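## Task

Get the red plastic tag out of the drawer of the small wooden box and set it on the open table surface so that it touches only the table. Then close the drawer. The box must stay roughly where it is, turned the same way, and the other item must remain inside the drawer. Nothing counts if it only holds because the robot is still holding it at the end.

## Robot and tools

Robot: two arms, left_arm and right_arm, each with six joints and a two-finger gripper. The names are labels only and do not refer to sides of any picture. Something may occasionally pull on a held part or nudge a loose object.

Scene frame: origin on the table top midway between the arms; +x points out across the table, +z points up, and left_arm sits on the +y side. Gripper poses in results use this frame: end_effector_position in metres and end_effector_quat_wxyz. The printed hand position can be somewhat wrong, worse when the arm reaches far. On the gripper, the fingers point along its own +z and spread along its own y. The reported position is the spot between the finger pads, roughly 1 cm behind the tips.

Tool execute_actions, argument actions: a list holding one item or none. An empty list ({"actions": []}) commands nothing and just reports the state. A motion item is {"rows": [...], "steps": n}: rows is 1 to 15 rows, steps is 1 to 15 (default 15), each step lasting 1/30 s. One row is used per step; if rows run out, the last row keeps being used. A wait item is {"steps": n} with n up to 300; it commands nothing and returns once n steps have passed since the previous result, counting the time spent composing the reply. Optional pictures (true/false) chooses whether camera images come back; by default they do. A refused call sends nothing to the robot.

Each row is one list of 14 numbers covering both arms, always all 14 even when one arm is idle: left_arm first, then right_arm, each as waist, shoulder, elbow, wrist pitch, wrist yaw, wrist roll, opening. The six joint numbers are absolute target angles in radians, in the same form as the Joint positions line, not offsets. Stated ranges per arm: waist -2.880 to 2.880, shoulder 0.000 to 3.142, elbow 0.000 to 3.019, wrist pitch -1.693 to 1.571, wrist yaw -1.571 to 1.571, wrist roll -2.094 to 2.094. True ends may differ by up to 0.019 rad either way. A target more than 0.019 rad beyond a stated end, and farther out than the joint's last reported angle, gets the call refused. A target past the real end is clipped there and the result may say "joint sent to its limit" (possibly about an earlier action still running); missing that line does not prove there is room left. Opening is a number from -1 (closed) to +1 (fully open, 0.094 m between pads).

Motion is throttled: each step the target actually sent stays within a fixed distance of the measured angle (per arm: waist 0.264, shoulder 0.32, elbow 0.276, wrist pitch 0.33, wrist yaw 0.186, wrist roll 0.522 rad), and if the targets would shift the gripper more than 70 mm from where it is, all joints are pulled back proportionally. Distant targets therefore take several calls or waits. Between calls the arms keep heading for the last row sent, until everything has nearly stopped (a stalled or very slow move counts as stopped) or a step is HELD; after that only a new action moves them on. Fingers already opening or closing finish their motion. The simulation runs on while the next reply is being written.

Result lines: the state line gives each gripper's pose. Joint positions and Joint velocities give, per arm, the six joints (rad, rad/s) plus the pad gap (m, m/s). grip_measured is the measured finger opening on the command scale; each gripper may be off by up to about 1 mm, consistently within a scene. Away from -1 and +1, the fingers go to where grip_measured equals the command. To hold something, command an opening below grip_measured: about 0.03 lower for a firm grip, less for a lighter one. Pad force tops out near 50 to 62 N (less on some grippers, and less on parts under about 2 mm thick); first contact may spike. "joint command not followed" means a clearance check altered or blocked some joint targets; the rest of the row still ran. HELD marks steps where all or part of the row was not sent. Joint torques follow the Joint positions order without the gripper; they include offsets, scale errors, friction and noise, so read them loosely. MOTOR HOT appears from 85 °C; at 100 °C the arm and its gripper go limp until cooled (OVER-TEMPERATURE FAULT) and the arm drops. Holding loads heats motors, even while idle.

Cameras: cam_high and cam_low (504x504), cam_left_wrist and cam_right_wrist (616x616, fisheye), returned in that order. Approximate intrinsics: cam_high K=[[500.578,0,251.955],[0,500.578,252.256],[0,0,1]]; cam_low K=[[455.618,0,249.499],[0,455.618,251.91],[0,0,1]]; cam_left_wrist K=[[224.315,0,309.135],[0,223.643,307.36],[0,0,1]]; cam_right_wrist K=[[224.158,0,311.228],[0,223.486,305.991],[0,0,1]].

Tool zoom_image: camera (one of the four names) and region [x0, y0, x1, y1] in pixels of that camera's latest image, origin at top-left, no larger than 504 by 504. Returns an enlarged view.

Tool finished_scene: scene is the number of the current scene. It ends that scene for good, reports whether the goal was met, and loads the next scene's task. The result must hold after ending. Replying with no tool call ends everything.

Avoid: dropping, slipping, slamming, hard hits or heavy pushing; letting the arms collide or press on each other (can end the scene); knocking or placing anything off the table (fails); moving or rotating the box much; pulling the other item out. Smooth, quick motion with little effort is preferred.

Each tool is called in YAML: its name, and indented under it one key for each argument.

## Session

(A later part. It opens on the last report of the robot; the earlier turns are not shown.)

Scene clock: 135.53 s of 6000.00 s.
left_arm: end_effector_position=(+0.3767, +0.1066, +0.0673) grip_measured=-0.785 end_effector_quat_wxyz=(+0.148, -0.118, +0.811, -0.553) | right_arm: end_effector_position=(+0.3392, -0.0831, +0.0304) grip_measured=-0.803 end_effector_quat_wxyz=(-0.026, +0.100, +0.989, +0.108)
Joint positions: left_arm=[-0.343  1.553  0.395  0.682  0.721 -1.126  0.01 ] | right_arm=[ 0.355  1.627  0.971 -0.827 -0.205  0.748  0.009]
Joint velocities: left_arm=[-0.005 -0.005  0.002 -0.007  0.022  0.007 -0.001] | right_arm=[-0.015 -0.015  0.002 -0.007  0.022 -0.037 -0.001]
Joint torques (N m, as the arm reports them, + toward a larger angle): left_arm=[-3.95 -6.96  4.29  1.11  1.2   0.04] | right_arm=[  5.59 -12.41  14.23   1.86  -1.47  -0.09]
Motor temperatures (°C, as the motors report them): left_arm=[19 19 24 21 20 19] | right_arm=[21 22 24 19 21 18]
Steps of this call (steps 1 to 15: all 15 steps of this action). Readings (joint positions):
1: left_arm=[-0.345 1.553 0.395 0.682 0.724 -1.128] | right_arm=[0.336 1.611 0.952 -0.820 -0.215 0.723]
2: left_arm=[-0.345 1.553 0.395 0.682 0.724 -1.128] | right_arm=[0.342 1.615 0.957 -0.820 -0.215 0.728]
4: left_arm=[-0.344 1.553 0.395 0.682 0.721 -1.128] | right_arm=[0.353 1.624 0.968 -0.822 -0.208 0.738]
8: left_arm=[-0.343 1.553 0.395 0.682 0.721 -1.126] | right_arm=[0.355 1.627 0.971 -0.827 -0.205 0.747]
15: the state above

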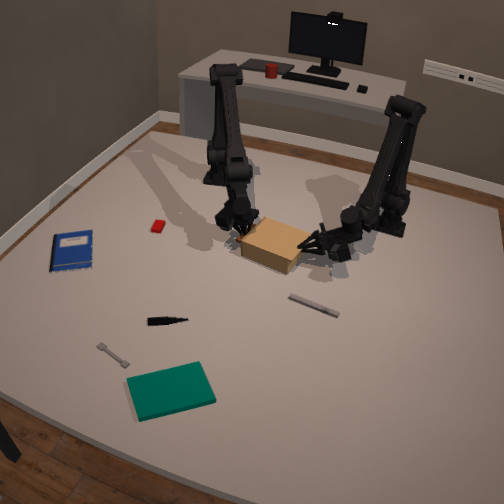

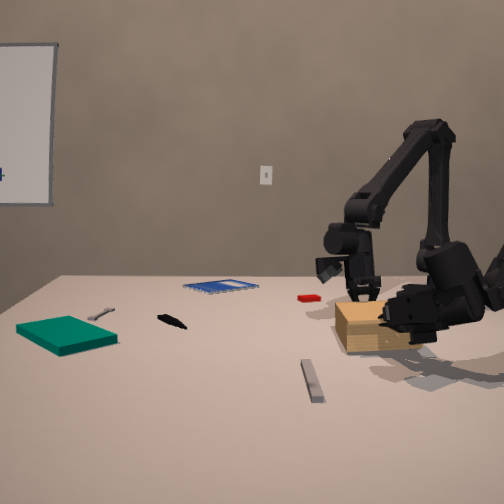

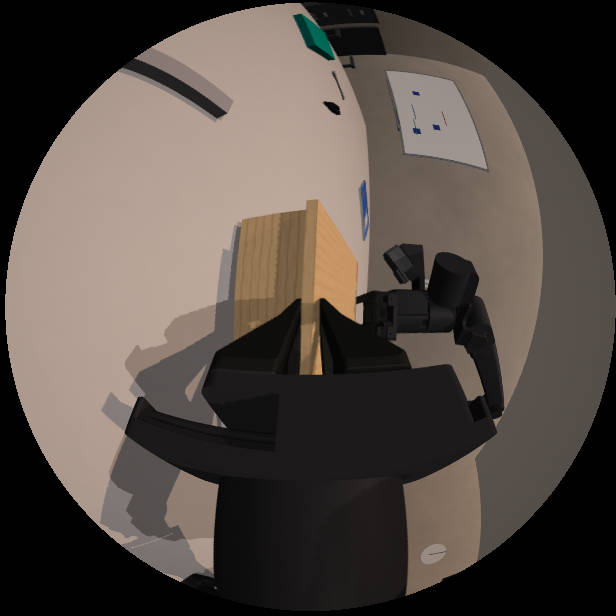

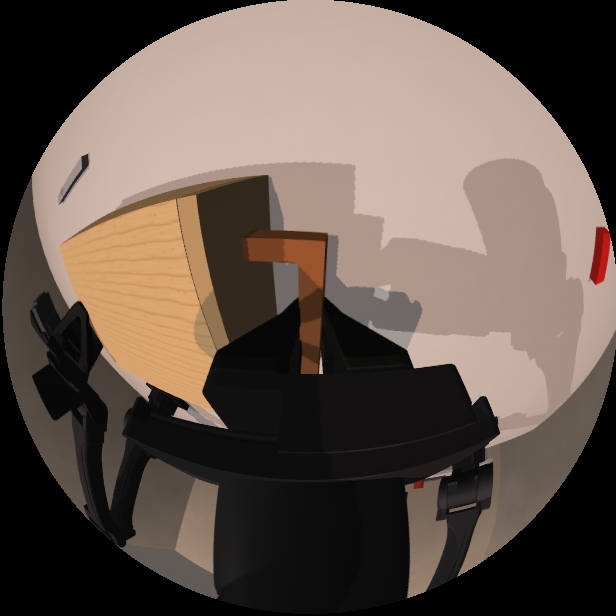

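execute_actions:
  actions:
    - {"rows":[[-0.37,1.58,0.40,0.67,0.73,-1.13,-0.87,0.385,1.63,1.03,-0.82,-0.22,0.745,-0.83],[-0.355,1.58,0.40,0.67,0.72,-1.13,-0.87,0.365,1.625,1.0,-0.825,-0.21,0.745,-0.83],[-0.343,1.58,0.40,0.67,0.72,-1.13,-0.85,0.355,1.62,0.985,-0.825,-0.205,0.745,-0.8],[-0.343,1.575,0.40,0.67,0.72,-1.13,-0.78,0.355,1.62,0.985,-0.825,-0.205,0.745,-0.7],[-0.343,1.57,0.40,0.67,0.72,-1.13,-0.72,0.352,1.62,0.985,-0.825,-0.205,0.745,-0.58],[-0.343,1.565,0.40,0.67,0.72,-1.13,-0.62,0.352,1.62,0.985,-0.825,-0.205,0.745,-0.58],[-0.343,1.56,0.40,0.67,0.72,-1.13,-0.5,0.352,1.62,0.985,-0.825,-0.205,0.745,-0.58],[-0.335,1.56,0.40,0.67,0.72,-1.13,-0.45,0.35,1.6,0.985,-0.825,-0.205,0.745,-0.58],[-0.325,1.56,0.40,0.67,0.72,-1.13,-0.45,0.347,1.58,0.985,-0.83,-0.205,0.745,-0.58],[-0.31,1.56,0.40,0.67,0.72,-1.13,-0.45,0.344,1.56,0.985,-0.84,-0.205,0.745,-0.58],[-0.29,1.56,0.40,0.67,0.72,-1.13,-0.45,0.34,1.54,0.985,-0.85,-0.205,0.745,-0.58],[-0.27,1.56,0.40,0.67,0.72,-1.13,-0.45,0.335,1.51,0.985,-0.86,-0.205,0.745,-0.58],[-0.25,1.56,0.40,0.67,0.72,-1.13,-0.45,0.33,1.48,0.985,-0.87,-0.205,0.745,-0.58],[-0.23,1.56,0.40,0.67,0.72,-1.13,-0.45,0.325,1.45,0.985,-0.88,-0.205,0.745,-0.58],[-0.2,1.56,0.40,0.67,0.72,-1.13,-0.45,0.32,1.42,0.985,-0.88,-0.205,0.745,-0.58]],"steps":15}
  pictures: false

execute_actions:
  actions:
    - {"steps":15}

Scene clock: 138.33 s of 6000.00 s.
left_arm: end_effector_position=(+0.3960, +0.1363, +0.0628) grip_measured=-0.452 end_effector_quat_wxyz=(+0.166, -0.155, +0.808, -0.543) | right_arm: end_effector_position=(+0.3435, -0.0881, +0.0688) grip_measured=-0.582 end_effector_quat_wxyz=(+0.002, +0.104, +0.986, +0.126)
Joint positions: left_arm=[-0.261  1.56   0.394  0.675  0.719 -1.126  0.026] | right_arm=[ 0.341  1.533  0.971 -0.856 -0.202  0.749  0.02 ]
Joint velocities: left_arm=[ 0.708 -0.015 -0.012  0.007  0.051 -0.007  0.   ] | right_arm=[-0.142 -0.923  0.007 -0.129  0.007 -0.037 -0.001]
Joint torques (N m, as the arm reports them, + toward a larger angle): left_arm=[ 1.79 -8.52  4.26  1.36  0.34  0.05] | right_arm=[ -0.47 -17.47   8.28   0.27  -0.11  -0.04]
Motor temperatures (°C, as the motors report them): left_arm=[19 19 24 21 20 19] | right_arm=[21 22 25 19 22 18]
Steps of this call (steps 1 to 15: the robot went on to your last target; steps 16 to 69: nothing new was sent; steps 70 to 84: all 15 steps of this action). Readings (joint positions):
70: left_arm=[-0.343 1.553 0.395 0.682 0.721 -1.126] | right_arm=[0.355 1.627 0.971 -0.829 -0.199 0.749]
71: left_arm=[-0.342 1.553 0.395 0.682 0.719 -1.126] | right_arm=[0.354 1.627 0.971 -0.829 -0.196 0.749]
73: left_arm=[-0.342 1.554 0.395 0.682 0.719 -1.126] | right_arm=[0.353 1.627 0.971 -0.829 -0.196 0.749]
77: left_arm=[-0.342 1.560 0.394 0.675 0.718 -1.126] | right_arm=[0.353 1.627 0.971 -0.829 -0.202 0.749]
84: the state above

Scene clock: 138.83 s of 6000.00 s.
left_arm: end_effector_position=(+0.4108, +0.1611, +0.0628) grip_measured=-0.452 end_effector_quat_wxyz=(+0.184, -0.182, +0.803, -0.537) | right_arm: end_effector_position=(+0.3504, -0.0939, +0.1199) grip_measured=-0.582 end_effector_quat_wxyz=(+0.049, +0.107, +0.980, +0.159)
Joint positions: left_arm=[-0.194  1.56   0.394  0.675  0.719 -1.126  0.026] | right_arm=[ 0.322  1.409  0.971 -0.864 -0.202  0.749  0.02 ]
Joint velocities: left_arm=[-0.005 -0.005 -0.002 -0.002 -0.051 -0.081 -0.   ] | right_arm=[-0.015 -0.015  0.002  0.002 -0.037 -0.022 -0.001]
Joint torques (N m, as the arm reports them, + toward a larger angle): left_arm=[-0.52 -8.45  4.22  1.37  0.32  0.05] | right_arm=[  0.41 -10.84   8.87   0.38  -0.1   -0.04]
Motor temperatures (°C, as the motors report them): left_arm=[19 19 24 21 20 19] | right_arm=[21 22 25 19 22 18]
Steps of this call (steps 1 to 15: the robot went on to your last target). Readings (joint positions):
1: left_arm=[-0.237 1.560 0.394 0.675 0.719 -1.126] | right_arm=[0.336 1.501 0.971 -0.861 -0.202 0.749]
2: left_arm=[-0.217 1.560 0.394 0.675 0.719 -1.126] | right_arm=[0.331 1.470 0.971 -0.862 -0.202 0.749]
4: left_arm=[-0.196 1.560 0.394 0.675 0.719 -1.126] | right_arm=[0.324 1.420 0.971 -0.862 -0.202 0.749]
8: left_arm=[-0.194 1.560 0.394 0.675 0.719 -1.126] | right_arm=[0.322 1.398 0.971 -0.862 -0.202 0.749]
15: the state above

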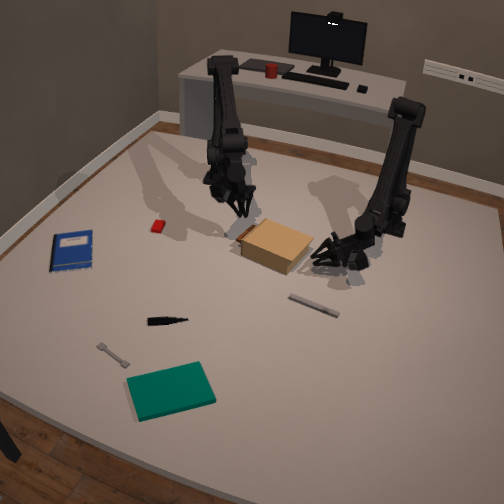

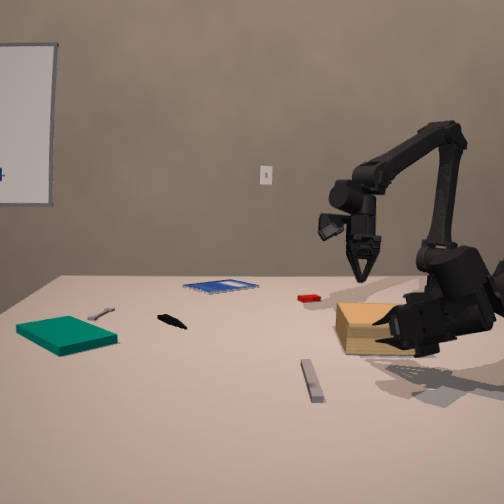

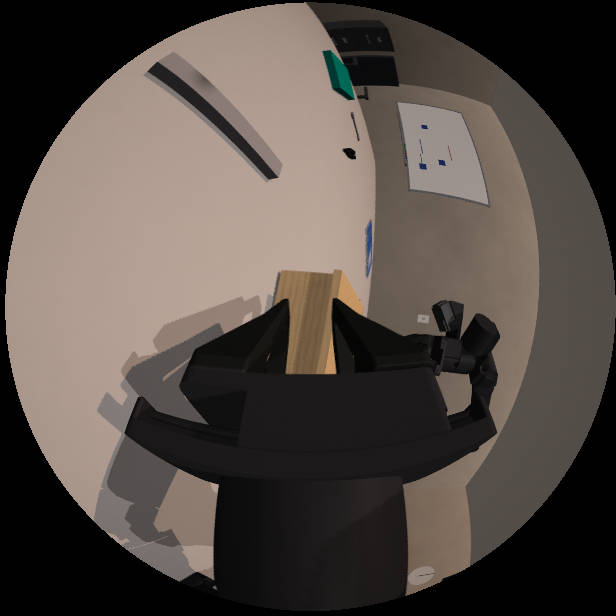

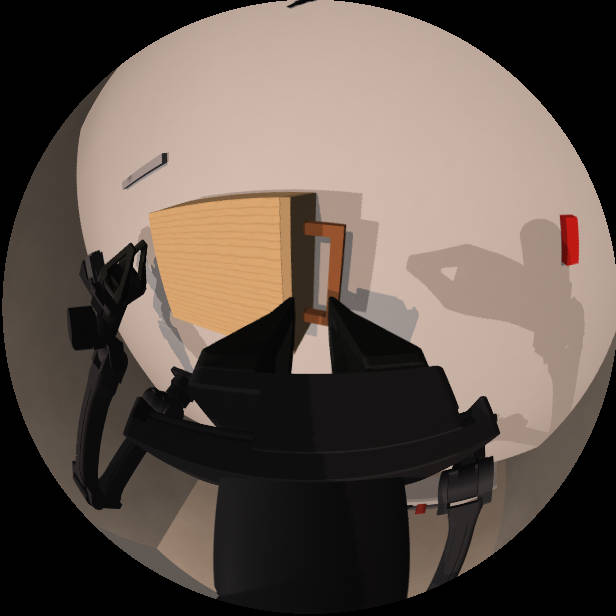

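Box is within a few degrees of its start.

finished_scene:
  scene: 1

The scene is finished: the task was done.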